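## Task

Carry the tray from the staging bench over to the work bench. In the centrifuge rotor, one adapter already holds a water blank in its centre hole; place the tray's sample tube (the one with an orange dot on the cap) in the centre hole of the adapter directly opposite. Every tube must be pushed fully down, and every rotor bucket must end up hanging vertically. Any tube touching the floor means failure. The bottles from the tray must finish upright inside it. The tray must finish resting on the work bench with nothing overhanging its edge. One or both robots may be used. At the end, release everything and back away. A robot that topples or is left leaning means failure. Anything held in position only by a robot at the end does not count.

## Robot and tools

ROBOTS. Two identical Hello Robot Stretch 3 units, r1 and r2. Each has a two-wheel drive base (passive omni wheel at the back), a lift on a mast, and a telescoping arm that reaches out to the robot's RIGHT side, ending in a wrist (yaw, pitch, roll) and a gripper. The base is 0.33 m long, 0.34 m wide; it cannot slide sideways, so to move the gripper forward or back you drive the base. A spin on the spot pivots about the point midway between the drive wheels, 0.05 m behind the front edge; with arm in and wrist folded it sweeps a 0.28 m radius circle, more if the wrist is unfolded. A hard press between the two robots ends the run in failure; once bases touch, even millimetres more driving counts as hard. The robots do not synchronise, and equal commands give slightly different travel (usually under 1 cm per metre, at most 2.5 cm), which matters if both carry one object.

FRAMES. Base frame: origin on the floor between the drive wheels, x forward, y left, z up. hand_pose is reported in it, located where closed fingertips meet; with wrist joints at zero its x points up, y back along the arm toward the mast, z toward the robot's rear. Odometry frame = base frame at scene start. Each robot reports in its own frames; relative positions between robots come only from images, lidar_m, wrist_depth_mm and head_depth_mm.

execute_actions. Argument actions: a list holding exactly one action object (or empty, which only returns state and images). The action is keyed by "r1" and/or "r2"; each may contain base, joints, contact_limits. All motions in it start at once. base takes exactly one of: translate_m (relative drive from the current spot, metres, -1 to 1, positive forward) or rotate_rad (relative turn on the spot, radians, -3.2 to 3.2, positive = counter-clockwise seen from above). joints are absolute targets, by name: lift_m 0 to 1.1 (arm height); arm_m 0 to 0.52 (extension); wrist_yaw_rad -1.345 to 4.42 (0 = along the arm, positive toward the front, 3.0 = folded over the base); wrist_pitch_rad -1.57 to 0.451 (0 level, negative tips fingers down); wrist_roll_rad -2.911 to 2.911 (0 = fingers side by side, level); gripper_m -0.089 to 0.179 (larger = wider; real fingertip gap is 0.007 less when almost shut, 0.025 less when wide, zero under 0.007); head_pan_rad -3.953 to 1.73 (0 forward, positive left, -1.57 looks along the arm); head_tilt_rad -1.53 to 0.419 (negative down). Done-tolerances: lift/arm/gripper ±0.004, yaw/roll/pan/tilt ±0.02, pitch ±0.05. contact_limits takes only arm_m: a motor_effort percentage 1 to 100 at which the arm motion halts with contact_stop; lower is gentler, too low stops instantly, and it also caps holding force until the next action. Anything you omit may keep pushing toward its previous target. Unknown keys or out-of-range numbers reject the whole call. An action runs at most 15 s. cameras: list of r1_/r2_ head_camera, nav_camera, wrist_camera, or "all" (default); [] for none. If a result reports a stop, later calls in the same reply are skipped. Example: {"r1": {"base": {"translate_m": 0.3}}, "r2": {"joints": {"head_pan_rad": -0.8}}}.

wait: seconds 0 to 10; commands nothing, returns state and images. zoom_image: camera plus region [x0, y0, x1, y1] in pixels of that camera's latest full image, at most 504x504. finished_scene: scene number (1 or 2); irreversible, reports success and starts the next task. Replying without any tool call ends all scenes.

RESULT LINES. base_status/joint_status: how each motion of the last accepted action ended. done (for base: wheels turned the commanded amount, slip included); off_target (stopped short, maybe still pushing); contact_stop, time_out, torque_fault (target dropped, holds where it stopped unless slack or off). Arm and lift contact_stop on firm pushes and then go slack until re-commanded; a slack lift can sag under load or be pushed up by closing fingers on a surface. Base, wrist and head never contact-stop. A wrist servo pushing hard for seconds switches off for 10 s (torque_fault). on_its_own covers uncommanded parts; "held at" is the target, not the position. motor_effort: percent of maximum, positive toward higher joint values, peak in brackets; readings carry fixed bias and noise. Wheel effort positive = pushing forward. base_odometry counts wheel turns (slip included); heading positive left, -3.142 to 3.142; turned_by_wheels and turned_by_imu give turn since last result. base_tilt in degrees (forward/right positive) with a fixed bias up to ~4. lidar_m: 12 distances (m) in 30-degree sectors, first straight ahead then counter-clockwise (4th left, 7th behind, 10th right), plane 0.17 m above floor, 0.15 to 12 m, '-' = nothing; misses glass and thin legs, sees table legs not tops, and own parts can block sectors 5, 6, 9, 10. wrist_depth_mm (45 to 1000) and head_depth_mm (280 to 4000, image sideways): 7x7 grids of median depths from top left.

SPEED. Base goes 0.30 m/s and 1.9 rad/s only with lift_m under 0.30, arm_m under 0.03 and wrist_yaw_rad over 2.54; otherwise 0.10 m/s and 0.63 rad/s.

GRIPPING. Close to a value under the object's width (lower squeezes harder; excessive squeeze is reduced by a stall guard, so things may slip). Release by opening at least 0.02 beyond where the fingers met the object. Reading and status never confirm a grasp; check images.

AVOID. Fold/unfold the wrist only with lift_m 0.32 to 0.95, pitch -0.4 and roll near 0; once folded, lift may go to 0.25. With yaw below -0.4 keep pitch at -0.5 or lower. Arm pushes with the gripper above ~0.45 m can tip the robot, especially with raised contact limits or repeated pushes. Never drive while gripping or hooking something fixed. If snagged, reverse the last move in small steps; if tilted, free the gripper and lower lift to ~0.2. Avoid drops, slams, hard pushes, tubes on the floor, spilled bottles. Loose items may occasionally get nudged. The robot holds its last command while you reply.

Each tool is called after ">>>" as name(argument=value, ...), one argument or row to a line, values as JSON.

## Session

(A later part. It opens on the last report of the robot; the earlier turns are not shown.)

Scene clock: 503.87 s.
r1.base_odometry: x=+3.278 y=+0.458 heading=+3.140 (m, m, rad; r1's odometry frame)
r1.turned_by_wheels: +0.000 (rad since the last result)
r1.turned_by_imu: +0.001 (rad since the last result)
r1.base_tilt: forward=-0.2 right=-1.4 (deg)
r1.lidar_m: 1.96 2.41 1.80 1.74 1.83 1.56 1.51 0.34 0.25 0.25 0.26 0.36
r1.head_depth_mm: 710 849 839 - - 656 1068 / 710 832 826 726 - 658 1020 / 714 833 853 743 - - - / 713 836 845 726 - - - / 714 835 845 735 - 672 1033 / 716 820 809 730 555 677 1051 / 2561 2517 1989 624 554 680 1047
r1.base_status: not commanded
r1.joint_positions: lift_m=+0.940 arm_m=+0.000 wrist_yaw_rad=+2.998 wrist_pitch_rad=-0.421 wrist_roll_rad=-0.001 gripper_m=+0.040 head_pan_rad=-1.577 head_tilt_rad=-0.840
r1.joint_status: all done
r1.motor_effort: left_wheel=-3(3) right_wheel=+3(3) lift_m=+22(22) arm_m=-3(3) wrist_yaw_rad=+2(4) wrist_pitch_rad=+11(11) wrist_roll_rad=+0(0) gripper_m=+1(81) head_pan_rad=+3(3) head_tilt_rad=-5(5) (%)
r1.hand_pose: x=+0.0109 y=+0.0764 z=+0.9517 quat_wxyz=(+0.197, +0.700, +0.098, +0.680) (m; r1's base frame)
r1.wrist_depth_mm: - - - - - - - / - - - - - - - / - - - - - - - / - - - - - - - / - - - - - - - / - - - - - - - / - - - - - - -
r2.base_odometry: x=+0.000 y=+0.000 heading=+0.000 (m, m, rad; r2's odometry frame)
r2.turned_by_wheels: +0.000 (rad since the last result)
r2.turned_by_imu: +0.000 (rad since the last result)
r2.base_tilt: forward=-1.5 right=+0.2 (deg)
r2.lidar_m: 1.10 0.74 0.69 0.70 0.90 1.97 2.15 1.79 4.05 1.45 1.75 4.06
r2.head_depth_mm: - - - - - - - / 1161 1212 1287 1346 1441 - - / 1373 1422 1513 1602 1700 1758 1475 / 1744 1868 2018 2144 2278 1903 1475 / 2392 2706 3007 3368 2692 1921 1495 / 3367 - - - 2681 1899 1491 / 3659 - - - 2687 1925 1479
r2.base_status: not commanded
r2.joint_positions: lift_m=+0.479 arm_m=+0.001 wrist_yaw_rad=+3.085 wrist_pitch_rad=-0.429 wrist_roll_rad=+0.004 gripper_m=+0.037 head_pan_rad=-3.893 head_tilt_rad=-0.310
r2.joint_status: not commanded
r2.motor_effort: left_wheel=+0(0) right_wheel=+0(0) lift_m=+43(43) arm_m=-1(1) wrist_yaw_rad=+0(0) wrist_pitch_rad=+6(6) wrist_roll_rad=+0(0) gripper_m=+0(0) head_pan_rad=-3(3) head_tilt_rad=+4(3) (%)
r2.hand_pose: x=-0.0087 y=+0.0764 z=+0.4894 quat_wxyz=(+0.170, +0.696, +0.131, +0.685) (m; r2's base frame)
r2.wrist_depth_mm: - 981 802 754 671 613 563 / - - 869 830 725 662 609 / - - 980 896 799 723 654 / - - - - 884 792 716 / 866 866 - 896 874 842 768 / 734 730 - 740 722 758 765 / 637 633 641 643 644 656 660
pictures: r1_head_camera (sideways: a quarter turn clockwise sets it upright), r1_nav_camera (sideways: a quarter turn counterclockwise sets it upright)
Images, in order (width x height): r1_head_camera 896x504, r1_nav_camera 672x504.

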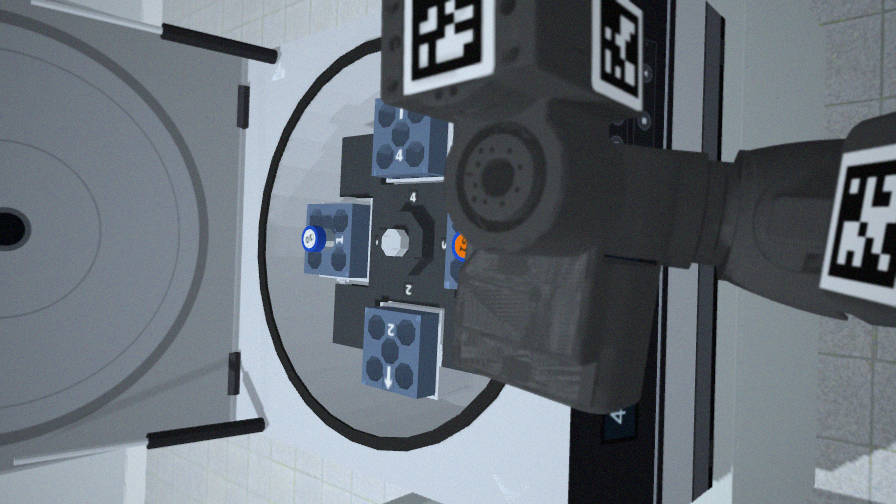

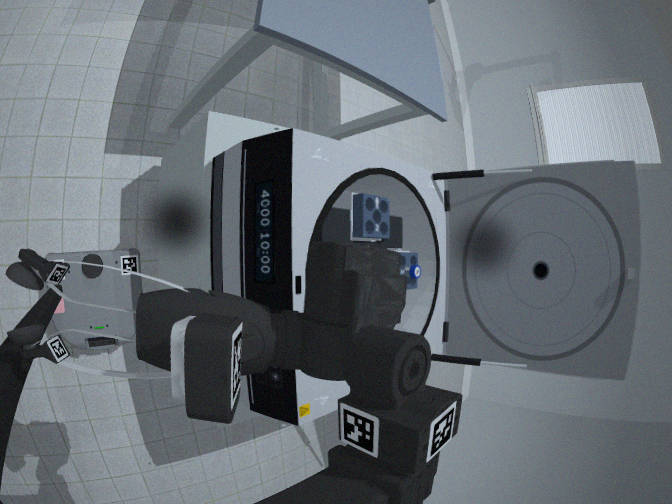

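>>> execute_actions(
  actions=[
    {"r1":{"base":{"translate_m":0.8}}},
  ],
  cameras=[],
)

>>> execute_actions(
  actions=[
    {"r1":{"joints":{"lift_m":0.27}}},
  ],
  cameras=[],
)

>>> execute_actions(
  actions=[
    {"r1":{"base":{"translate_m":1.0}}},
  ],
  cameras=[],
)

>>> execute_actions(
  actions=[
    {"r1":{"base":{"translate_m":1.0}}},
  ],
  cameras=[],
)

>>> execute_actions(
  actions=[
    {"r1":{"base":{"translate_m":1.0}}},
  ],
  cameras=[],
)

>>> execute_actions(
  actions=[
    {"r1":{"base":{"rotate_rad":-0.2}}},
  ],
  cameras=[],
)

>>> execute_actions(
  actions=[
    {"r1":{"base":{"translate_m":0.62}}},
  ],
  cameras=[],
)

>>> execute_actions(
  actions=[
    {"r1":{"base":{"rotate_rad":0.2},"joints":{"lift_m":0.94,"head_pan_rad":-1.5,"head_tilt_rad":-0.9}}},
  ],
  cameras=["r1_head_camera","r1_nav_camera"],
)

Scene clock: 524.17 s.
r1.base_odometry: x=+2.478 y=+0.459 heading=+3.140 (m, m, rad; r1's odometry frame)
r1.turned_by_wheels: +0.000 (rad since the last result)
r1.turned_by_imu: +0.004 (rad since the last result)
r1.base_tilt: forward=-0.3 right=-1.4 (deg)
r1.lidar_m: 2.93 2.38 1.77 1.72 1.80 2.38 0.95 0.50 0.38 0.95 0.99 1.18
r1.head_depth_mm: 2652 2747 918 - - 1017 1101 / 2658 2679 854 736 - 933 1112 / 2629 2676 851 733 - - - / 2690 2687 848 722 - - - / 2648 2649 840 717 - 1248 1109 / 2655 2603 837 688 595 1246 1095 / 2662 2642 833 684 581 1246 1097
r1.base_status: done
r1.joint_positions: lift_m=+0.940 arm_m=+0.000 wrist_yaw_rad=+2.998 wrist_pitch_rad=-0.421 wrist_roll_rad=-0.001 gripper_m=+0.040 head_pan_rad=-1.577 head_tilt_rad=-0.840
r1.joint_status: not commanded
r1.motor_effort: left_wheel=-4(6) right_wheel=+2(6) lift_m=+22(22) arm_m=-3(3) wrist_yaw_rad=+2(2) wrist_pitch_rad=+11(11) wrist_roll_rad=+0(0) gripper_m=+1(1) head_pan_rad=+3(3) head_tilt_rad=-6(4) (%)
r1.hand_pose: x=+0.0108 y=+0.0764 z=+0.9517 quat_wxyz=(+0.197, +0.700, +0.098, +0.680) (m; r1's base frame)
r1.wrist_depth_mm: - - - - - - - / - - - - - - - / - - - - - - - / - - - - - - - / - - - - - - - / - - - - - - - / - - - - - - -
r2.base_odometry: x=+0.000 y=+0.000 heading=+0.000 (m, m, rad; r2's odometry frame)
r2.turned_by_wheels: +0.000 (rad since the last result)
r2.turned_by_imu: +0.000 (rad since the last result)
r2.base_tilt: forward=-1.5 right=+0.2 (deg)
r2.lidar_m: 1.10 0.74 0.69 0.70 0.89 1.96 2.15 1.79 4.06 1.45 1.75 4.05
r2.head_depth_mm: - - - - - - - / 1156 1216 1295 1366 1440 - - / 1357 1428 1502 1617 1720 1753 1472 / 1749 1873 2006 2143 2319 1907 1476 / 2418 2708 2953 3301 2698 1913 1488 / 3441 - - - 2730 1923 1485 / 3592 - - - 2717 1935 1490
r2.base_status: not commanded
r2.joint_positions: lift_m=+0.479 arm_m=+0.001 wrist_yaw_rad=+3.085 wrist_pitch_rad=-0.429 wrist_roll_rad=+0.004 gripper_m=+0.037 head_pan_rad=-3.893 head_tilt_rad=-0.310
r2.joint_status: not commanded
r2.motor_effort: left_wheel=+0(0) right_wheel=+0(0) lift_m=+43(43) arm_m=-1(1) wrist_yaw_rad=+0(1) wrist_pitch_rad=+6(6) wrist_roll_rad=+0(1) gripper_m=+0(0) head_pan_rad=-4(3) head_tilt_rad=+2(4) (%)
r2.hand_pose: x=-0.0087 y=+0.0764 z=+0.4894 quat_wxyz=(+0.170, +0.696, +0.131, +0.685) (m; r2's base frame)
r2.wrist_depth_mm: - 981 810 732 679 613 560 / - - 866 812 729 668 605 / - - 965 877 799 735 660 / - - - 995 878 774 698 / 853 855 - 887 896 812 771 / 726 731 - 743 728 769 772 / 639 634 641 652 642 655 652
pictures: none
No camera images: the call's "cameras" was empty. Leave "cameras" out to get every camera's image.

Scene clock: 531.10 s.
r1.base_odometry: x=+2.478 y=+0.459 heading=+3.140 (m, m, rad; r1's odometry frame)
r1.turned_by_wheels: +0.000 (rad since the last result)
r1.turned_by_imu: +0.002 (rad since the last result)
r1.base_tilt: forward=-0.3 right=-1.3 (deg)
r1.lidar_m: 2.94 2.37 1.77 1.72 1.80 2.38 0.95 0.50 0.38 0.95 0.99 1.19
r1.head_depth_mm: 2652 2713 919 701 592 1016 1097 / 2670 2726 853 699 591 933 1112 / 2685 2674 852 696 588 1235 1150 / 2646 2681 845 692 586 1229 1144 / 2668 2653 841 689 585 1250 1109 / 2688 2658 838 687 583 1245 1104 / 2690 2621 832 683 581 1240 1095
r1.base_status: not commanded
r1.joint_positions: lift_m=+0.270 arm_m=+0.000 wrist_yaw_rad=+2.998 wrist_pitch_rad=-0.420 wrist_roll_rad=-0.001 gripper_m=+0.040 head_pan_rad=-1.577 head_tilt_rad=-0.840
r1.joint_status: all done
r1.motor_effort: left_wheel=-3(3) right_wheel=+3(3) lift_m=+14(20) arm_m=-2(3) wrist_yaw_rad=+3(2) wrist_pitch_rad=+10(10) wrist_roll_rad=+0(1) gripper_m=+1(1) head_pan_rad=+2(2) head_tilt_rad=-6(5) (%)
r1.hand_pose: x=+0.0108 y=+0.0765 z=+0.2824 quat_wxyz=(+0.197, +0.700, +0.098, +0.680) (m; r1's base frame)
r1.wrist_depth_mm: - - - - - - - / - - - - - - - / 878 - 895 900 921 938 960 / 680 668 703 700 699 716 727 / 550 549 - 590 589 581 587 / 471 - - - 464 483 487 / - - - - 413 415 423
r2.base_odometry: x=+0.000 y=+0.000 heading=+0.000 (m, m, rad; r2's odometry frame)
r2.turned_by_wheels: +0.000 (rad since the last result)
r2.turned_by_imu: +0.000 (rad since the last result)
r2.base_tilt: forward=-1.5 right=+0.3 (deg)
r2.lidar_m: 1.10 0.74 0.69 0.70 0.89 1.97 2.15 1.79 4.06 1.45 1.75 4.06
r2.head_depth_mm: - - - - - - - / 1163 1209 1297 1367 1437 - - / 1359 1425 1509 1607 1729 1749 1479 / 1740 1867 1998 2156 2254 1902 1466 / 2428 2698 3009 3357 2642 1905 1483 / 3373 - - - 2730 1910 1485 / 3648 - - - 2718 1926 1491
r2.base_status: not commanded
r2.joint_positions: lift_m=+0.479 arm_m=+0.001 wrist_yaw_rad=+3.085 wrist_pitch_rad=-0.429 wrist_roll_rad=+0.004 gripper_m=+0.037 head_pan_rad=-3.893 head_tilt_rad=-0.310
r2.joint_status: not commanded
r2.motor_effort: left_wheel=+0(0) right_wheel=+0(0) lift_m=+43(43) arm_m=-1(1) wrist_yaw_rad=+0(1) wrist_pitch_rad=+6(6) wrist_roll_rad=+0(0) gripper_m=+0(0) head_pan_rad=-3(4) head_tilt_rad=+4(3) (%)
r2.hand_pose: x=-0.0087 y=+0.0764 z=+0.4894 quat_wxyz=(+0.170, +0.696, +0.131, +0.685) (m; r2's base frame)
r2.wrist_depth_mm: - 973 800 748 667 611 571 / - - 881 822 728 664 606 / - - 976 903 798 723 658 / - - - 993 884 783 713 / 871 869 - 878 889 827 761 / 735 729 - 750 724 761 751 / 630 629 642 647 646 660 664
pictures: none
No camera images: the call's "cameras" was empty. Leave "cameras" out to get every camera's image.

Scene clock: 536.20 s.
r1.base_odometry: x=+1.478 y=+0.461 heading=+3.140 (m, m, rad; r1's odometry frame)
r1.turned_by_wheels: +0.000 (rad since the last result)
r1.turned_by_imu: +0.003 (rad since the last result)
r1.base_tilt: forward=-0.2 right=-1.3 (deg)
r1.lidar_m: 1.95 2.33 1.74 1.69 1.78 2.49 1.27 1.28 1.01 0.98 0.37 2.15
r1.head_depth_mm: 2687 2732 856 703 607 1260 1113 / 2682 2704 855 698 604 1259 1114 / 2686 2673 848 696 601 1253 1146 / 2710 2656 812 694 600 1257 1145 / 2687 2658 842 691 597 1248 1109 / 2727 2651 864 687 596 1071 1098 / 2609 2343 2049 1643 606 1243 1094
r1.base_status: done
r1.joint_positions: lift_m=+0.270 arm_m=+0.000 wrist_yaw_rad=+2.999 wrist_pitch_rad=-0.420 wrist_roll_rad=-0.001 gripper_m=+0.040 head_pan_rad=-1.577 head_tilt_rad=-0.840
r1.joint_status: not commanded
r1.motor_effort: left_wheel=-3(10) right_wheel=+3(8) lift_m=+14(15) arm_m=-3(3) wrist_yaw_rad=+2(2) wrist_pitch_rad=+10(10) wrist_roll_rad=+0(0) gripper_m=+1(0) head_pan_rad=+3(3) head_tilt_rad=-5(5) (%)
r1.hand_pose: x=+0.0107 y=+0.0765 z=+0.2824 quat_wxyz=(+0.197, +0.700, +0.098, +0.680) (m; r1's base frame)
r1.wrist_depth_mm: - - - - - - - / - - - - - - - / 857 - 918 916 920 942 954 / 679 670 687 697 708 716 719 / 548 557 - 588 578 577 587 / 472 498 - - 467 483 487 / - - - - 412 415 420
r2.base_odometry: x=+0.000 y=+0.000 heading=+0.000 (m, m, rad; r2's odometry frame)
r2.turned_by_wheels: +0.000 (rad since the last result)
r2.turned_by_imu: +0.000 (rad since the last result)
r2.base_tilt: forward=-1.5 right=+0.2 (deg)
r2.lidar_m: 1.10 0.74 0.69 0.70 0.89 1.97 2.15 1.79 4.06 1.45 1.74 4.05
r2.head_depth_mm: - - - - - - - / 1154 1221 1287 1347 1439 - - / 1357 1430 1508 1582 1698 1748 1472 / 1731 1851 1980 2162 2308 1904 1476 / 2445 2658 2987 3332 2709 1920 1486 / 3450 - - - 2688 1940 1486 / 3690 - - - 2733 1901 1494
r2.base_status: not commanded
r2.joint_positions: lift_m=+0.479 arm_m=+0.001 wrist_yaw_rad=+3.085 wrist_pitch_rad=-0.429 wrist_roll_rad=+0.004 gripper_m=+0.037 head_pan_rad=-3.893 head_tilt_rad=-0.310
r2.joint_status: not commanded
r2.motor_effort: left_wheel=+0(1) right_wheel=+0(0) lift_m=+43(43) arm_m=-1(1) wrist_yaw_rad=+1(1) wrist_pitch_rad=+6(6) wrist_roll_rad=+0(0) gripper_m=+0(0) head_pan_rad=-4(3) head_tilt_rad=+4(4) (%)
r2.hand_pose: x=-0.0087 y=+0.0764 z=+0.4894 quat_wxyz=(+0.170, +0.696, +0.131, +0.685) (m; r2's base frame)
r2.wrist_depth_mm: - 974 793 751 666 619 571 / - - 872 822 735 668 602 / - - 986 892 796 719 661 / - - - 983 886 794 700 / 858 870 - 881 898 841 779 / 727 736 - 752 727 756 763 / 628 640 636 642 648 654 655
pictures: none
No camera images: the call's "cameras" was empty. Leave "cameras" out to get every camera's image.

Scene clock: 541.30 s.
r1.base_odometry: x=+0.478 y=+0.463 heading=+3.140 (m, m, rad; r1's odometry frame)
r1.turned_by_wheels: +0.000 (rad since the last result)
r1.turned_by_imu: +0.003 (rad since the last result)
r1.base_tilt: forward=-0.3 right=-1.4 (deg)
r1.lidar_m: 2.38 2.26 1.71 1.66 1.74 2.44 2.25 0.88 1.28 2.37 1.36 1.00
r1.head_depth_mm: 2691 2747 2122 1729 1458 1263 1113 / 2708 2711 2115 1721 1453 1257 1114 / 2319 2407 2089 1722 1457 1259 1139 / 2716 2570 2084 1716 1443 1254 1139 / 2731 2644 2074 1701 1433 1244 1110 / 2708 2611 2064 1690 1435 1240 1095 / 2728 2636 2056 1684 1427 1238 1097
r1.base_status: done
r1.joint_positions: lift_m=+0.270 arm_m=+0.000 wrist_yaw_rad=+2.999 wrist_pitch_rad=-0.420 wrist_roll_rad=-0.001 gripper_m=+0.040 head_pan_rad=-1.577 head_tilt_rad=-0.840
r1.joint_status: not commanded
r1.motor_effort: left_wheel=-4(9) right_wheel=+3(8) lift_m=+15(14) arm_m=-3(3) wrist_yaw_rad=+1(2) wrist_pitch_rad=+10(10) wrist_roll_rad=+0(1) gripper_m=+0(0) head_pan_rad=+2(3) head_tilt_rad=-5(5) (%)
r1.hand_pose: x=+0.0107 y=+0.0765 z=+0.2824 quat_wxyz=(+0.197, +0.700, +0.098, +0.680) (m; r1's base frame)
r1.wrist_depth_mm: - - - - - - - / - - - - - - - / 871 - 897 892 921 949 971 / 673 672 694 697 714 719 729 / 547 554 - 586 587 579 588 / 472 499 - - 464 480 492 / - - - - 413 419 421
r2.base_odometry: x=+0.000 y=+0.000 heading=+0.000 (m, m, rad; r2's odometry frame)
r2.turned_by_wheels: +0.000 (rad since the last result)
r2.turned_by_imu: +0.000 (rad since the last result)
r2.base_tilt: forward=-1.5 right=+0.3 (deg)
r2.lidar_m: 1.10 0.74 0.69 0.70 0.89 1.97 2.14 1.79 2.38 1.45 1.75 4.05
r2.head_depth_mm: - - - - - - - / 1155 1216 1286 1353 1442 - - / 1351 1440 1508 1589 1717 1764 1474 / 1740 1852 1988 2176 2292 1915 1490 / 2454 2682 2991 3361 2683 1916 1481 / 3397 - - - 2724 1938 1487 / 3672 - - - 2729 1917 1501
r2.base_status: not commanded
r2.joint_positions: lift_m=+0.479 arm_m=+0.001 wrist_yaw_rad=+3.085 wrist_pitch_rad=-0.429 wrist_roll_rad=+0.004 gripper_m=+0.037 head_pan_rad=-3.893 head_tilt_rad=-0.310
r2.joint_status: not commanded
r2.motor_effort: left_wheel=-1(0) right_wheel=+0(0) lift_m=+43(43) arm_m=-1(1) wrist_yaw_rad=-1(2) wrist_pitch_rad=+6(6) wrist_roll_rad=+0(0) gripper_m=+1(0) head_pan_rad=-3(3) head_tilt_rad=+3(3) (%)
r2.hand_pose: x=-0.0087 y=+0.0764 z=+0.4894 quat_wxyz=(+0.170, +0.696, +0.131, +0.685) (m; r2's base frame)
r2.wrist_depth_mm: - 990 801 764 666 615 565 / - - 876 839 724 660 606 / - - 963 916 801 724 651 / - - - 997 874 789 703 / 862 860 - 891 896 846 764 / 725 738 - 745 729 750 770 / 629 634 640 640 644 653 654
pictures: none
No camera images: the call's "cameras" was empty. Leave "cameras" out to get every camera's image.

Scene clock: 546.40 s.
r1.base_odometry: x=-0.522 y=+0.465 heading=+3.139 (m, m, rad; r1's odometry frame)
r1.turned_by_wheels: +0.000 (rad since the last result)
r1.turned_by_imu: +0.003 (rad since the last result)
r1.base_tilt: forward=-0.2 right=-1.4 (deg)
r1.lidar_m: 3.41 2.24 1.66 1.60 1.70 2.40 1.83 2.07 2.69 0.39 1.09 1.41
r1.head_depth_mm: 2757 2765 2107 1726 1451 1264 1114 / 2733 2731 2106 1717 1442 1260 1111 / 2745 2691 938 731 1355 1252 1149 / 2752 1085 844 692 774 1208 1150 / 2781 1078 842 689 1348 1249 1110 / 2735 1073 836 670 1371 1245 1099 / 2772 1065 830 686 1367 1239 1094
r1.base_status: done
r1.joint_positions: lift_m=+0.270 arm_m=+0.000 wrist_yaw_rad=+2.999 wrist_pitch_rad=-0.420 wrist_roll_rad=-0.001 gripper_m=+0.040 head_pan_rad=-1.577 head_tilt_rad=-0.840
r1.joint_status: not commanded
r1.motor_effort: left_wheel=-3(10) right_wheel=+3(7) lift_m=+15(14) arm_m=-2(2) wrist_yaw_rad=+2(2) wrist_pitch_rad=+10(11) wrist_roll_rad=-1(0) gripper_m=+0(0) head_pan_rad=+3(3) head_tilt_rad=-5(6) (%)
r1.hand_pose: x=+0.0107 y=+0.0765 z=+0.2824 quat_wxyz=(+0.197, +0.700, +0.098, +0.680) (m; r1's base frame)
r1.wrist_depth_mm: - - - - - - - / - - - - - - - / 852 - 909 911 915 936 945 / 671 675 693 697 703 712 717 / 550 550 - 590 583 578 580 / 464 498 - - 465 483 491 / - - - - 410 418 420
r2.base_odometry: x=+0.000 y=+0.000 heading=+0.000 (m, m, rad; r2's odometry frame)
r2.turned_by_wheels: +0.000 (rad since the last result)
r2.turned_by_imu: +0.000 (rad since the last result)
r2.base_tilt: forward=-1.5 right=+0.2 (deg)
r2.lidar_m: 1.10 0.74 0.69 0.70 0.89 1.97 2.15 1.79 4.06 1.45 1.75 4.05
r2.head_depth_mm: - - - - - - - / 1161 1220 1295 1352 1436 - - / 1358 1431 1509 1595 1708 1735 1466 / 1750 1866 2006 2158 2274 1910 1473 / 2450 2687 2979 3332 2702 1897 1477 / 3393 - - - 2662 1927 1500 / 3729 - - - 2725 1932 1491
r2.base_status: not commanded
r2.joint_positions: lift_m=+0.479 arm_m=+0.001 wrist_yaw_rad=+3.085 wrist_pitch_rad=-0.429 wrist_roll_rad=+0.004 gripper_m=+0.037 head_pan_rad=-3.893 head_tilt_rad=-0.310
r2.joint_status: not commanded
r2.motor_effort: left_wheel=-1(0) right_wheel=+0(0) lift_m=+43(43) arm_m=-1(1) wrist_yaw_rad=+0(1) wrist_pitch_rad=+6(6) wrist_roll_rad=+0(0) gripper_m=+0(0) head_pan_rad=-4(4) head_tilt_rad=+3(4) (%)
r2.hand_pose: x=-0.0087 y=+0.0764 z=+0.4894 quat_wxyz=(+0.170, +0.696, +0.131, +0.685) (m; r2's base frame)
r2.wrist_depth_mm: - 986 804 744 672 617 573 / - - 892 813 733 669 614 / - - 983 899 809 732 665 / - - - 998 887 789 713 / 854 860 - 876 882 836 774 / 731 739 - 742 737 752 752 / 634 637 632 645 647 644 661
pictures: none
No camera images: the call's "cameras" was empty. Leave "cameras" out to get every camera's image.

Scene clock: 547.50 s.
r1.base_odometry: x=-0.522 y=+0.465 heading=+2.940 (m, m, rad; r1's odometry frame)
r1.turned_by_wheels: -0.200 (rad since the last result)
r1.turned_by_imu: -0.200 (rad since the last result)
r1.base_tilt: forward=-0.3 right=-1.5 (deg)
r1.lidar_m: 1.41 2.81 1.77 1.60 1.63 2.01 3.95 1.84 2.69 0.39 1.05 1.28
r1.head_depth_mm: 2918 2552 2091 1717 1456 1265 1118 / 2855 2520 2125 1721 1449 1262 1111 / 2865 2683 2088 1701 1444 1249 1149 / 2775 2683 2097 1582 1379 1231 1144 / 2741 2569 840 691 777 1228 1110 / 2718 1070 837 687 1340 1246 1103 / 2680 1061 832 667 620 1242 1093
r1.base_status: done
r1.joint_positions: lift_m=+0.270 arm_m=+0.000 wrist_yaw_rad=+2.999 wrist_pitch_rad=-0.420 wrist_roll_rad=-0.001 gripper_m=+0.040 head_pan_rad=-1.577 head_tilt_rad=-0.840
r1.joint_status: not commanded
r1.motor_effort: left_wheel=+5(13) right_wheel=-3(8) lift_m=+15(15) arm_m=-3(2) wrist_yaw_rad=+2(1) wrist_pitch_rad=+11(10) wrist_roll_rad=+0(0) gripper_m=+1(0) head_pan_rad=+2(1) head_tilt_rad=-5(5) (%)
r1.hand_pose: x=+0.0107 y=+0.0765 z=+0.2824 quat_wxyz=(+0.197, +0.700, +0.098, +0.680) (m; r1's base frame)
r1.wrist_depth_mm: - - - - - - - / - - - - - - - / 859 - 889 903 920 951 951 / 674 678 692 699 699 715 718 / 550 557 - 582 582 585 582 / 465 497 - - 466 486 491 / - - - - 411 418 418
r2.base_odometry: x=+0.000 y=+0.000 heading=+0.000 (m, m, rad; r2's odometry frame)
r2.turned_by_wheels: +0.000 (rad since the last result)
r2.turned_by_imu: +0.000 (rad since the last result)
r2.base_tilt: forward=-1.5 right=+0.2 (deg)
r2.lidar_m: 1.10 0.74 0.69 0.70 0.89 1.97 2.14 1.78 4.05 1.45 1.75 4.06
r2.head_depth_mm: - - - - - - - / 1157 1211 1296 1354 1445 - - / 1350 1419 1520 1612 1693 1774 1465 / 1742 1873 2018 2177 2262 1918 1473 / 2470 2702 2972 3293 2678 1902 1494 / 3345 - - - 2717 1918 1485 / 3686 - - - 2665 1928 1488
r2.base_status: not commanded
r2.joint_positions: lift_m=+0.479 arm_m=+0.001 wrist_yaw_rad=+3.085 wrist_pitch_rad=-0.429 wrist_roll_rad=+0.004 gripper_m=+0.037 head_pan_rad=-3.893 head_tilt_rad=-0.310
r2.joint_status: not commanded
r2.motor_effort: left_wheel=+0(0) right_wheel=+0(0) lift_m=+43(43) arm_m=-1(1) wrist_yaw_rad=+0(1) wrist_pitch_rad=+6(6) wrist_roll_rad=+0(1) gripper_m=+0(0) head_pan_rad=-4(4) head_tilt_rad=+3(3) (%)
r2.hand_pose: x=-0.0087 y=+0.0764 z=+0.4894 quat_wxyz=(+0.170, +0.696, +0.131, +0.685) (m; r2's base frame)
r2.wrist_depth_mm: - 974 789 739 672 618 570 / - - 870 817 743 660 611 / - - 977 917 805 719 646 / - - - 996 893 788 707 / 875 874 - 887 900 854 771 / 729 746 - 748 721 758 764 / 631 636 636 644 654 657 663
pictures: none
No camera images: the call's "cameras" was empty. Leave "cameras" out to get every camera's image.

Scene clock: 551.27 s.
r1.base_odometry: x=-1.130 y=+0.589 heading=+2.940 (m, m, rad; r1's odometry frame)
r1.turned_by_wheels: +0.000 (rad since the last result)
r1.turned_by_imu: +0.002 (rad since the last result)
r1.base_tilt: forward=-0.3 right=-1.5 (deg)
r1.lidar_m: 0.80 2.85 1.91 1.71 1.72 2.14 3.79 0.70 1.03 0.94 0.95 0.82
r1.head_depth_mm: 2837 2713 859 699 607 1264 1112 / 2792 2721 853 698 603 1263 1107 / 2741 2686 851 696 589 1258 1147 / 2693 2682 845 672 586 1226 1145 / 2672 2662 741 637 585 1223 1111 / 2600 2630 775 646 581 1197 1099 / 2559 2621 794 643 581 1177 1094
r1.base_status: done
r1.joint_positions: lift_m=+0.270 arm_m=+0.000 wrist_yaw_rad=+2.999 wrist_pitch_rad=-0.420 wrist_roll_rad=-0.001 gripper_m=+0.040 head_pan_rad=-1.577 head_tilt_rad=-0.840
r1.joint_status: not commanded
r1.motor_effort: left_wheel=+5(17) right_wheel=-3(6) lift_m=+15(15) arm_m=-3(3) wrist_yaw_rad=+1(2) wrist_pitch_rad=+10(11) wrist_roll_rad=+0(1) gripper_m=+0(1) head_pan_rad=+3(2) head_tilt_rad=-5(6) (%)
r1.hand_pose: x=+0.0107 y=+0.0765 z=+0.2824 quat_wxyz=(+0.197, +0.700, +0.098, +0.680) (m; r1's base frame)
r1.wrist_depth_mm: - - - - - - - / - - - - - - - / 860 - 901 909 920 947 967 / 679 677 691 698 709 711 718 / 552 557 - 593 578 577 585 / 466 496 - - 465 486 493 / - - - - 412 417 419
r2.base_odometry: x=+0.000 y=+0.000 heading=+0.000 (m, m, rad; r2's odometry frame)
r2.turned_by_wheels: +0.000 (rad since the last result)
r2.turned_by_imu: +0.000 (rad since the last result)
r2.base_tilt: forward=-1.5 right=+0.3 (deg)
r2.lidar_m: 1.10 0.74 0.69 0.70 0.90 1.97 2.14 1.79 4.05 1.45 1.75 4.05
r2.head_depth_mm: - - - - - - - / 1155 1218 1293 1347 1436 - - / 1368 1447 1519 1596 1696 1724 1462 / 1754 1863 2023 2162 2258 1900 1475 / 2469 2672 2984 3281 2715 1917 1484 / 3418 - - - 2701 1909 1474 / 3681 - - - 2736 1951 1497
r2.base_status: not commanded
r2.joint_positions: lift_m=+0.479 arm_m=+0.001 wrist_yaw_rad=+3.085 wrist_pitch_rad=-0.429 wrist_roll_rad=+0.004 gripper_m=+0.037 head_pan_rad=-3.893 head_tilt_rad=-0.310
r2.joint_status: not commanded
r2.motor_effort: left_wheel=+0(0) right_wheel=+0(0) lift_m=+43(43) arm_m=-1(1) wrist_yaw_rad=-2(1) wrist_pitch_rad=+6(6) wrist_roll_rad=+0(1) gripper_m=+0(0) head_pan_rad=-3(3) head_tilt_rad=+2(3) (%)
r2.hand_pose: x=-0.0087 y=+0.0764 z=+0.4894 quat_wxyz=(+0.170, +0.696, +0.131, +0.685) (m; r2's base frame)
r2.wrist_depth_mm: - 954 803 755 674 616 561 / - - 886 805 735 661 610 / - - 962 913 793 710 650 / - - - - 878 792 707 / 868 883 - 878 904 827 768 / 720 733 - 738 729 762 757 / 636 638 634 637 651 654 653
pictures: none
No camera images: the call's "cameras" was empty. Leave "cameras" out to get every camera's image.

Scene clock: 558.20 s.
r1.base_odometry: x=-1.130 y=+0.589 heading=+3.140 (m, m, rad; r1's odometry frame)
r1.turned_by_wheels: +0.200 (rad since the last result)
r1.turned_by_imu: +0.202 (rad since the last result)
r1.base_tilt: forward=-0.2 right=-1.3 (deg)
r1.lidar_m: 2.82 2.38 1.78 1.71 1.78 2.55 2.42 0.69 0.97 0.94 0.99 0.80
r1.head_depth_mm: 2613 1003 826 - - 1238 1102 / 2663 999 778 703 - 1240 1122 / 2668 985 585 624 - - - / 2748 896 746 634 - 1278 - / 2735 807 760 648 944 1226 1102 / 2779 973 755 642 589 1221 1086 / 2784 965 782 653 586 1226 1091
r1.base_status: done
r1.joint_positions: lift_m=+0.940 arm_m=+0.000 wrist_yaw_rad=+2.999 wrist_pitch_rad=-0.420 wrist_roll_rad=-0.001 gripper_m=+0.040 head_pan_rad=-1.507 head_tilt_rad=-0.889
r1.joint_status: all done
r1.motor_effort: left_wheel=-3(13) right_wheel=+3(9) lift_m=+22(24) arm_m=-2(3) wrist_yaw_rad=+1(2) wrist_pitch_rad=+11(11) wrist_roll_rad=+0(0) gripper_m=+0(1) head_pan_rad=+2(12) head_tilt_rad=-4(10) (%)
r1.hand_pose: x=+0.0107 y=+0.0765 z=+0.9519 quat_wxyz=(+0.197, +0.700, +0.098, +0.680) (m; r1's base frame)
r1.wrist_depth_mm: - - - - - - - / - - - - - - - / - - - - - - - / - - - - - - - / - - - - - - - / - - - - - - - / - - - - - - -
r2.base_odometry: x=+0.000 y=+0.000 heading=+0.000 (m, m, rad; r2's odometry frame)
r2.turned_by_wheels: +0.000 (rad since the last result)
r2.turned_by_imu: +0.000 (rad since the last result)
r2.base_tilt: forward=-1.6 right=+0.2 (deg)
r2.lidar_m: 1.10 0.74 0.69 0.70 0.89 1.97 2.15 1.79 4.06 1.45 1.75 4.06
r2.head_depth_mm: - - - - - - - / 1154 1222 1283 1354 1433 - - / 1357 1441 1515 1604 1707 1758 1480 / 1743 1877 1988 2183 2249 1907 1477 / 2439 2677 2984 3324 2691 1912 1484 / 3407 - - - 2712 1939 1492 / 3691 - - - 2750 1930 1496
r2.base_status: not commanded
r2.joint_positions: lift_m=+0.479 arm_m=+0.001 wrist_yaw_rad=+3.085 wrist_pitch_rad=-0.429 wrist_roll_rad=+0.004 gripper_m=+0.037 head_pan_rad=-3.893 head_tilt_rad=-0.310
r2.joint_status: not commanded
r2.motor_effort: left_wheel=+0(0) right_wheel=+0(0) lift_m=+43(43) arm_m=-1(1) wrist_yaw_rad=+0(1) wrist_pitch_rad=+6(6) wrist_roll_rad=+1(0) gripper_m=+0(0) head_pan_rad=-3(4) head_tilt_rad=+3(3) (%)
r2.hand_pose: x=-0.0087 y=+0.0764 z=+0.4894 quat_wxyz=(+0.170, +0.696, +0.131, +0.685) (m; r2's base frame)
r2.wrist_depth_mm: - 953 807 741 664 617 563 / - - 879 819 729 673 605 / - - 983 899 804 722 650 / - - - - 886 780 708 / 869 865 - 883 892 839 755 / 724 738 - 750 723 767 763 / 640 637 645 645 643 657 660
pictures: r1_head_camera (sideways: a quarter turn clockwise sets it upright), r1_nav_camera (sideways: a quarter turn counterclockwise sets it upright)
Images, in order (width x height): r1_head_camera 896x504, r1_nav_camera 672x504.

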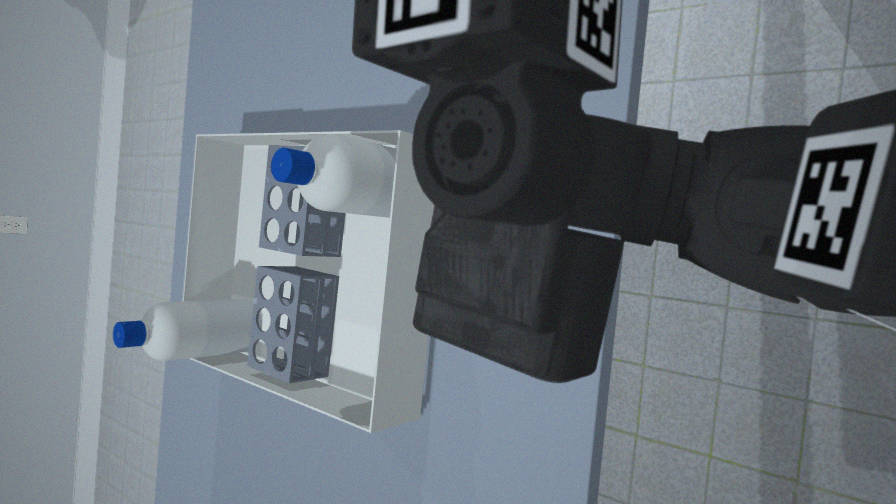

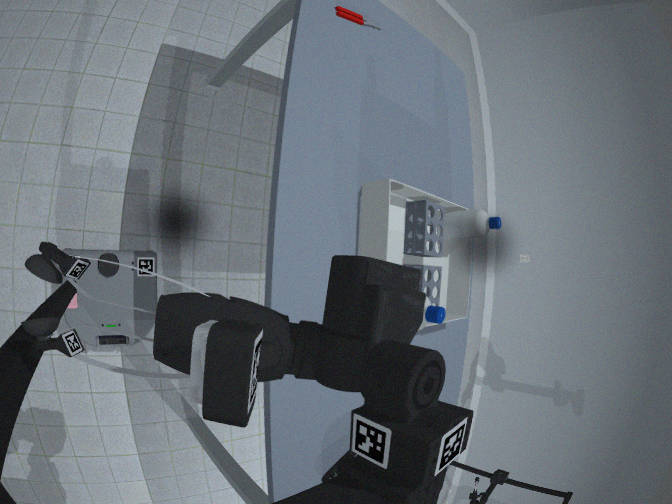

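>>> execute_actions(
  actions=[
    {"r1":{"joints":{"wrist_yaw_rad":0,"wrist_pitch_rad":-0.4,"gripper_m":0.1}}},
  ],
  cameras=[],
)

>>> execute_actions(
  actions=[
    {"r1":{"joints":{"lift_m":1.1,"wrist_pitch_rad":-1.5,"wrist_roll_rad":1.57,"arm_m":0.35,"head_tilt_rad":-0.7}}},
  ],
  cameras=["r1_head_camera","r1_wrist_camera"],
)

Scene clock: 582.60 s.
r1.base_odometry: x=-1.130 y=+0.589 heading=+3.140 (m, m, rad; r1's odometry frame)
r1.turned_by_wheels: +0.000 (rad since the last result)
r1.turned_by_imu: +0.001 (rad since the last result)
r1.base_tilt: forward=-0.3 right=-1.3 (deg)
r1.lidar_m: 2.83 2.37 1.78 1.71 1.78 2.55 2.42 0.70 0.97 0.94 0.98 0.80
r1.head_depth_mm: 2620 1004 827 - - - 1105 / 2658 992 801 - - 1186 1108 / 2703 991 583 - - 1194 1135 / 2701 896 745 646 575 1221 1130 / 2753 811 757 643 578 1227 1097 / 2769 972 758 642 588 1228 1090 / 2753 970 781 655 586 1223 1089
r1.base_status: not commanded
r1.joint_positions: lift_m=+0.940 arm_m=+0.000 wrist_yaw_rad=+0.002 wrist_pitch_rad=-0.420 wrist_roll_rad=-0.001 gripper_m=+0.100 head_pan_rad=-1.507 head_tilt_rad=-0.889
r1.joint_status: all done
r1.motor_effort: left_wheel=-3(4) right_wheel=+3(3) lift_m=+22(22) arm_m=-3(2) wrist_yaw_rad=-2(3) wrist_pitch_rad=+10(11) wrist_roll_rad=+0(0) gripper_m=+1(80) head_pan_rad=+3(3) head_tilt_rad=-5(6) (%)
r1.hand_pose: x=-0.0210 y=-0.3694 z=+0.9519 quat_wxyz=(+0.692, +0.149, -0.691, -0.147) (m; r1's base frame)
r1.wrist_depth_mm: - - - - - - - / - - 819 - - - - / 652 670 575 637 697 717 742 / 512 477 488 295 538 546 558 / 420 360 426 316 429 445 443 / 354 341 341 343 355 370 376 / 307 308 312 314 315 318 321
r2.base_odometry: x=+0.000 y=+0.000 heading=+0.000 (m, m, rad; r2's odometry frame)
r2.turned_by_wheels: +0.000 (rad since the last result)
r2.turned_by_imu: +0.000 (rad since the last result)
r2.base_tilt: forward=-1.5 right=+0.3 (deg)
r2.lidar_m: 1.10 0.74 0.69 0.70 0.89 1.96 2.15 1.79 4.04 1.45 1.75 4.04
r2.head_depth_mm: - - - - - - - / 1160 1213 1288 1357 1431 - - / 1367 1433 1511 1607 1705 1759 1463 / 1750 1856 1998 2153 2277 1914 1478 / 2420 2670 2944 3273 2667 1920 1488 / 3411 - - - 2719 1908 1493 / 3709 - - - 2699 1913 1508
r2.base_status: not commanded
r2.joint_positions: lift_m=+0.479 arm_m=+0.001 wrist_yaw_rad=+3.085 wrist_pitch_rad=-0.429 wrist_roll_rad=+0.004 gripper_m=+0.037 head_pan_rad=-3.893 head_tilt_rad=-0.310
r2.joint_status: not commanded
r2.motor_effort: left_wheel=-1(1) right_wheel=+0(0) lift_m=+43(43) arm_m=-1(1) wrist_yaw_rad=+0(1) wrist_pitch_rad=+6(6) wrist_roll_rad=+0(1) gripper_m=+0(0) head_pan_rad=-4(3) head_tilt_rad=+4(3) (%)
r2.hand_pose: x=-0.0087 y=+0.0764 z=+0.4894 quat_wxyz=(+0.170, +0.696, +0.131, +0.685) (m; r2's base frame)
r2.wrist_depth_mm: - 981 799 760 678 619 571 / - - 890 815 743 660 610 / - - 969 899 806 721 655 / - - - 983 882 772 705 / 864 859 - 894 881 836 760 / 736 723 - 745 733 767 760 / 627 639 639 639 651 657 663
pictures: none
No camera images: the call's "cameras" was empty. Leave "cameras" out to get every camera's image.

Scene clock: 586.37 s.
r1.base_odometry: x=-1.130 y=+0.589 heading=+3.140 (m, m, rad; r1's odometry frame)
r1.turned_by_wheels: +0.000 (rad since the last result)
r1.turned_by_imu: +0.001 (rad since the last result)
r1.base_tilt: forward=-0.3 right=-1.4 (deg)
r1.lidar_m: 2.83 2.37 1.78 1.71 1.78 2.54 2.41 0.70 0.97 0.94 0.99 0.80
r1.head_depth_mm: 2586 2836 2611 812 655 549 1132 / 2637 2981 1060 810 652 547 1128 / - - 1056 602 631 545 1150 / 2619 2949 948 771 630 544 1144 / 2605 2972 858 769 639 554 1146 / 2615 2938 1041 766 643 553 1137 / 2646 3023 1035 789 641 564 1138
r1.base_status: not commanded
r1.joint_positions: lift_m=+1.100 arm_m=+0.350 wrist_yaw_rad=+0.000 wrist_pitch_rad=-1.492 wrist_roll_rad=+1.567 gripper_m=+0.100 head_pan_rad=-1.507 head_tilt_rad=-0.705
r1.joint_status: all done
r1.motor_effort: left_wheel=-3(3) right_wheel=+3(3) lift_m=+22(21) arm_m=+3(3) wrist_yaw_rad=+0(3) wrist_pitch_rad=-4(11) wrist_roll_rad=+1(3) gripper_m=+1(1) head_pan_rad=+3(2) head_tilt_rad=+3(19) (%)
r1.hand_pose: x=-0.0215 y=-0.4904 z=+0.9811 quat_wxyz=(+0.002, +0.001, -0.734, -0.679) (m; r1's base frame)
r1.wrist_depth_mm: 360 359 356 351 349 347 - / 370 372 366 362 359 358 - / 381 322 371 237 368 366 - / 394 356 382 244 382 384 - / 402 401 400 398 395 - - / 376 415 416 412 413 - - / 324 370 399 419 425 - -
r2.base_odometry: x=+0.000 y=+0.000 heading=+0.000 (m, m, rad; r2's odometry frame)
r2.turned_by_wheels: +0.000 (rad since the last result)
r2.turned_by_imu: +0.000 (rad since the last result)
r2.base_tilt: forward=-1.5 right=+0.3 (deg)
r2.lidar_m: 1.10 0.74 0.69 0.70 0.90 1.97 2.14 1.78 4.05 1.45 1.74 4.06
r2.head_depth_mm: - - - - - - - / 1160 1215 1284 1355 1443 - - / 1363 1428 1510 1606 1702 1743 1479 / 1749 1873 2003 2173 2249 1897 1470 / 2455 2654 2983 3389 2714 1908 1488 / 3399 - - - 2655 1899 1476 / 3627 - - - 2720 1920 1487
r2.base_status: not commanded
r2.joint_positions: lift_m=+0.479 arm_m=+0.001 wrist_yaw_rad=+3.085 wrist_pitch_rad=-0.429 wrist_roll_rad=+0.004 gripper_m=+0.037 head_pan_rad=-3.893 head_tilt_rad=-0.310
r2.joint_status: not commanded
r2.motor_effort: left_wheel=+0(0) right_wheel=+0(0) lift_m=+44(43) arm_m=-1(1) wrist_yaw_rad=+0(0) wrist_pitch_rad=+6(6) wrist_roll_rad=+0(0) gripper_m=+0(0) head_pan_rad=-3(4) head_tilt_rad=+3(3) (%)
r2.hand_pose: x=-0.0087 y=+0.0764 z=+0.4894 quat_wxyz=(+0.170, +0.696, +0.131, +0.685) (m; r2's base frame)
r2.wrist_depth_mm: - 957 806 742 674 625 564 / - - 891 819 724 670 608 / - - 979 905 785 721 654 / - - - - 875 793 707 / 858 853 - 886 898 840 764 / 727 740 - 741 732 762 759 / 643 634 638 643 645 655 655
pictures: r1_head_camera (sideways: a quarter turn clockwise sets it upright), r1_wrist_camera
Images, in order (width x height): r1_head_camera 896x504, r1_wrist_camera 644x364.

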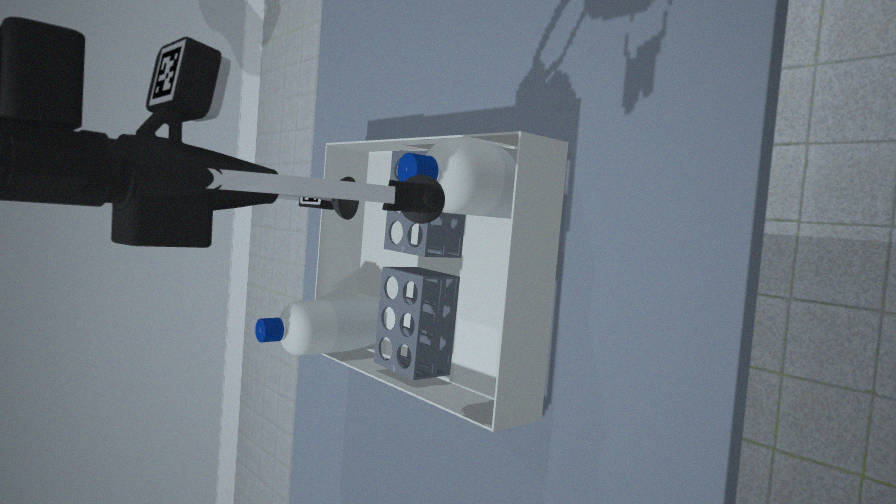

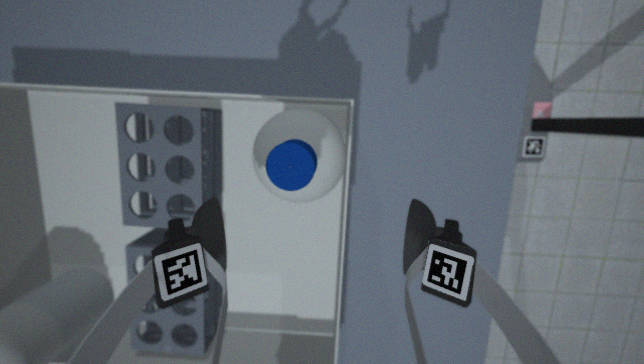

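>>> execute_actions(
  actions=[
    {"r1":{"base":{"translate_m":0.04},"joints":{"arm_m":0.32,"gripper_m":0.08}}},
  ],
  cameras=[],
)

>>> execute_actions(
  actions=[
    {"r1":{"joints":{"lift_m":0.975}}},
  ],
  cameras=["r1_head_camera","r1_wrist_camera"],
)

Scene clock: 601.97 s.
r1.base_odometry: x=-1.170 y=+0.589 heading=+3.139 (m, m, rad; r1's odometry frame)
r1.turned_by_wheels: +0.000 (rad since the last result)
r1.turned_by_imu: +0.001 (rad since the last result)
r1.base_tilt: forward=-0.2 right=-1.4 (deg)
r1.lidar_m: 2.78 2.37 1.78 1.70 1.78 2.54 2.46 0.73 0.97 0.94 0.99 0.77
r1.head_depth_mm: 2582 2783 1068 814 655 549 1126 / - 2930 1064 734 634 547 1147 / - - 1062 736 631 545 1146 / 2603 2955 943 772 631 544 1147 / 2597 2964 874 769 639 555 1139 / 2653 3016 1036 794 642 552 1143 / 2678 3033 1031 790 641 564 1131
r1.base_status: done
r1.joint_positions: lift_m=+1.100 arm_m=+0.320 wrist_yaw_rad=+0.000 wrist_pitch_rad=-1.492 wrist_roll_rad=+1.567 gripper_m=+0.080 head_pan_rad=-1.507 head_tilt_rad=-0.705
r1.joint_status: all done
r1.motor_effort: left_wheel=-3(7) right_wheel=+3(7) lift_m=+23(22) arm_m=-3(0) wrist_yaw_rad=+0(0) wrist_pitch_rad=-4(4) wrist_roll_rad=+0(1) gripper_m=+0(71) head_pan_rad=+2(3) head_tilt_rad=+2(1) (%)
r1.hand_pose: x=-0.0215 y=-0.4611 z=+0.9811 quat_wxyz=(+0.002, +0.001, -0.734, -0.679) (m; r1's base frame)
r1.wrist_depth_mm: 359 357 357 351 349 349 - / 371 339 229 352 360 359 - / 381 322 244 371 369 370 - / 397 360 385 385 384 - - / 405 346 398 400 393 - - / 368 379 415 413 414 - - / 445 375 391 427 426 - -
r2.base_odometry: x=+0.000 y=+0.000 heading=+0.000 (m, m, rad; r2's odometry frame)
r2.turned_by_wheels: +0.000 (rad since the last result)
r2.turned_by_imu: +0.000 (rad since the last result)
r2.base_tilt: forward=-1.5 right=+0.3 (deg)
r2.lidar_m: 1.10 0.74 0.69 0.70 0.89 1.96 2.15 1.79 4.07 1.45 1.74 4.06
r2.head_depth_mm: - - - - - - - / 1153 1208 1293 1356 1440 - - / 1358 1426 1523 1597 1700 1738 1473 / 1735 1863 1999 2149 2269 1890 1477 / 2415 2689 3009 3308 2729 1901 1478 / 3383 - - - 2703 1924 1485 / 3725 - - - 2684 1957 1503
r2.base_status: not commanded
r2.joint_positions: lift_m=+0.479 arm_m=+0.001 wrist_yaw_rad=+3.085 wrist_pitch_rad=-0.429 wrist_roll_rad=+0.004 gripper_m=+0.037 head_pan_rad=-3.893 head_tilt_rad=-0.310
r2.joint_status: not commanded
r2.motor_effort: left_wheel=-1(0) right_wheel=+0(0) lift_m=+43(44) arm_m=-1(1) wrist_yaw_rad=+1(0) wrist_pitch_rad=+6(6) wrist_roll_rad=+0(0) gripper_m=+0(0) head_pan_rad=-4(3) head_tilt_rad=+4(3) (%)
r2.hand_pose: x=-0.0087 y=+0.0764 z=+0.4894 quat_wxyz=(+0.170, +0.696, +0.131, +0.685) (m; r2's base frame)
r2.wrist_depth_mm: - 984 796 741 668 630 568 / - - 865 807 737 662 602 / - - 984 885 789 722 656 / - - - 991 893 777 716 / 850 853 - 875 900 832 761 / 726 734 - 748 723 759 767 / 636 633 642 644 649 665 652
pictures: none
No camera images: the call's "cameras" was empty. Leave "cameras" out to get every camera's image.

Scene clock: 603.93 s.
r1.base_odometry: x=-1.170 y=+0.589 heading=+3.139 (m, m, rad; r1's odometry frame)
r1.turned_by_wheels: +0.000 (rad since the last result)
r1.turned_by_imu: +0.000 (rad since the last result)
r1.base_tilt: forward=-0.2 right=-1.4 (deg)
r1.lidar_m: 2.79 2.36 1.77 1.71 1.78 2.55 2.46 0.73 0.97 0.94 0.99 0.77
r1.head_depth_mm: 2506 - 1020 812 655 549 1133 / 2503 - - 628 634 547 1155 / 2554 - - 727 633 545 1150 / 2594 2946 2687 772 632 544 1146 / 2605 2970 874 768 642 556 1139 / 2641 3004 1041 795 642 553 1136 / 2652 3041 1034 792 642 563 1138
r1.base_status: not commanded
r1.joint_positions: lift_m=+0.975 arm_m=+0.320 wrist_yaw_rad=+0.000 wrist_pitch_rad=-1.492 wrist_roll_rad=+1.567 gripper_m=+0.080 head_pan_rad=-1.507 head_tilt_rad=-0.705
r1.joint_status: all done
r1.motor_effort: left_wheel=-3(3) right_wheel=+3(3) lift_m=+14(22) arm_m=-3(3) wrist_yaw_rad=+0(0) wrist_pitch_rad=-4(4) wrist_roll_rad=+1(1) gripper_m=+1(1) head_pan_rad=+3(2) head_tilt_rad=+1(2) (%)
r1.hand_pose: x=-0.0215 y=-0.4611 z=+0.8566 quat_wxyz=(+0.002, +0.001, -0.734, -0.679) (m; r1's base frame)
r1.wrist_depth_mm: - 75 103 232 232 230 231 / - 68 102 237 239 236 966 / 224 85 107 245 246 244 990 / 200 239 256 255 254 251 - / 231 268 263 264 260 260 - / 218 274 276 274 276 268 - / 221 286 287 283 282 281 -
r2.base_odometry: x=+0.000 y=+0.000 heading=+0.000 (m, m, rad; r2's odometry frame)
r2.turned_by_wheels: +0.000 (rad since the last result)
r2.turned_by_imu: +0.000 (rad since the last result)
r2.base_tilt: forward=-1.5 right=+0.3 (deg)
r2.lidar_m: 1.10 0.74 0.69 0.70 0.90 1.97 2.14 1.79 4.05 1.45 1.74 4.06
r2.head_depth_mm: - - - - - - - / 1157 1219 1290 1350 1444 - - / 1353 1450 1511 1600 1703 1754 1471 / 1739 1883 1996 2162 2272 1914 1488 / 2451 2683 2970 3364 2642 1897 1490 / 3388 - - - 2718 1915 1497 / 3701 - - - 2685 1946 1490
r2.base_status: not commanded
r2.joint_positions: lift_m=+0.479 arm_m=+0.001 wrist_yaw_rad=+3.085 wrist_pitch_rad=-0.429 wrist_roll_rad=+0.004 gripper_m=+0.037 head_pan_rad=-3.893 head_tilt_rad=-0.310
r2.joint_status: not commanded
r2.motor_effort: left_wheel=+0(1) right_wheel=+0(0) lift_m=+43(44) arm_m=-1(1) wrist_yaw_rad=+0(1) wrist_pitch_rad=+6(6) wrist_roll_rad=+0(0) gripper_m=+0(0) head_pan_rad=-4(4) head_tilt_rad=+3(4) (%)
r2.hand_pose: x=-0.0087 y=+0.0764 z=+0.4894 quat_wxyz=(+0.170, +0.696, +0.131, +0.685) (m; r2's base frame)
r2.wrist_depth_mm: - 976 794 734 676 624 568 / - - 889 810 741 666 605 / - - 968 888 799 718 659 / - - - 986 868 776 714 / 862 865 - 886 896 838 776 / 722 738 - 745 726 769 763 / 622 630 637 641 650 661 663
pictures: r1_head_camera (sideways: a quarter turn clockwise sets it upright), r1_wrist_camera
Images, in order (width x height): r1_head_camera 896x504, r1_wrist_camera 644x364.

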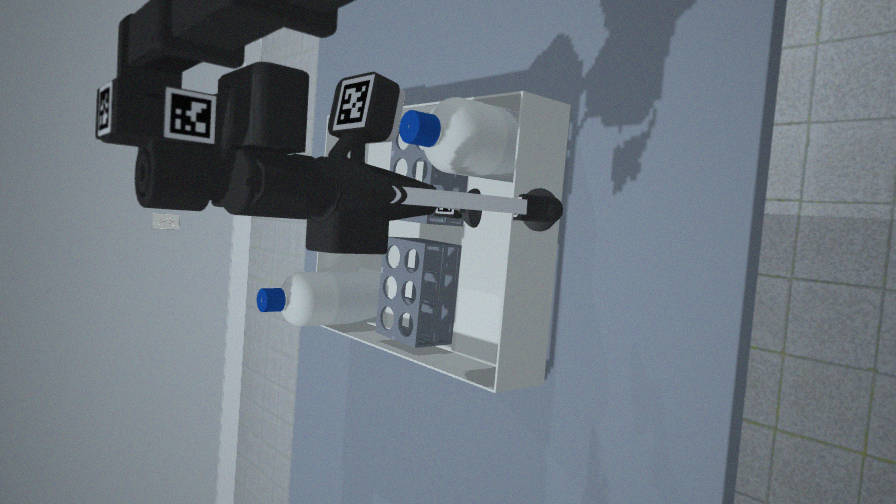

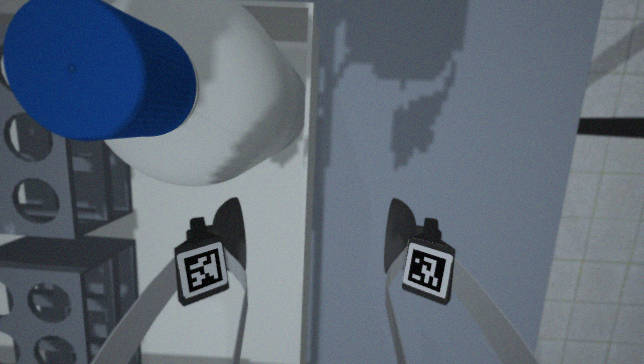

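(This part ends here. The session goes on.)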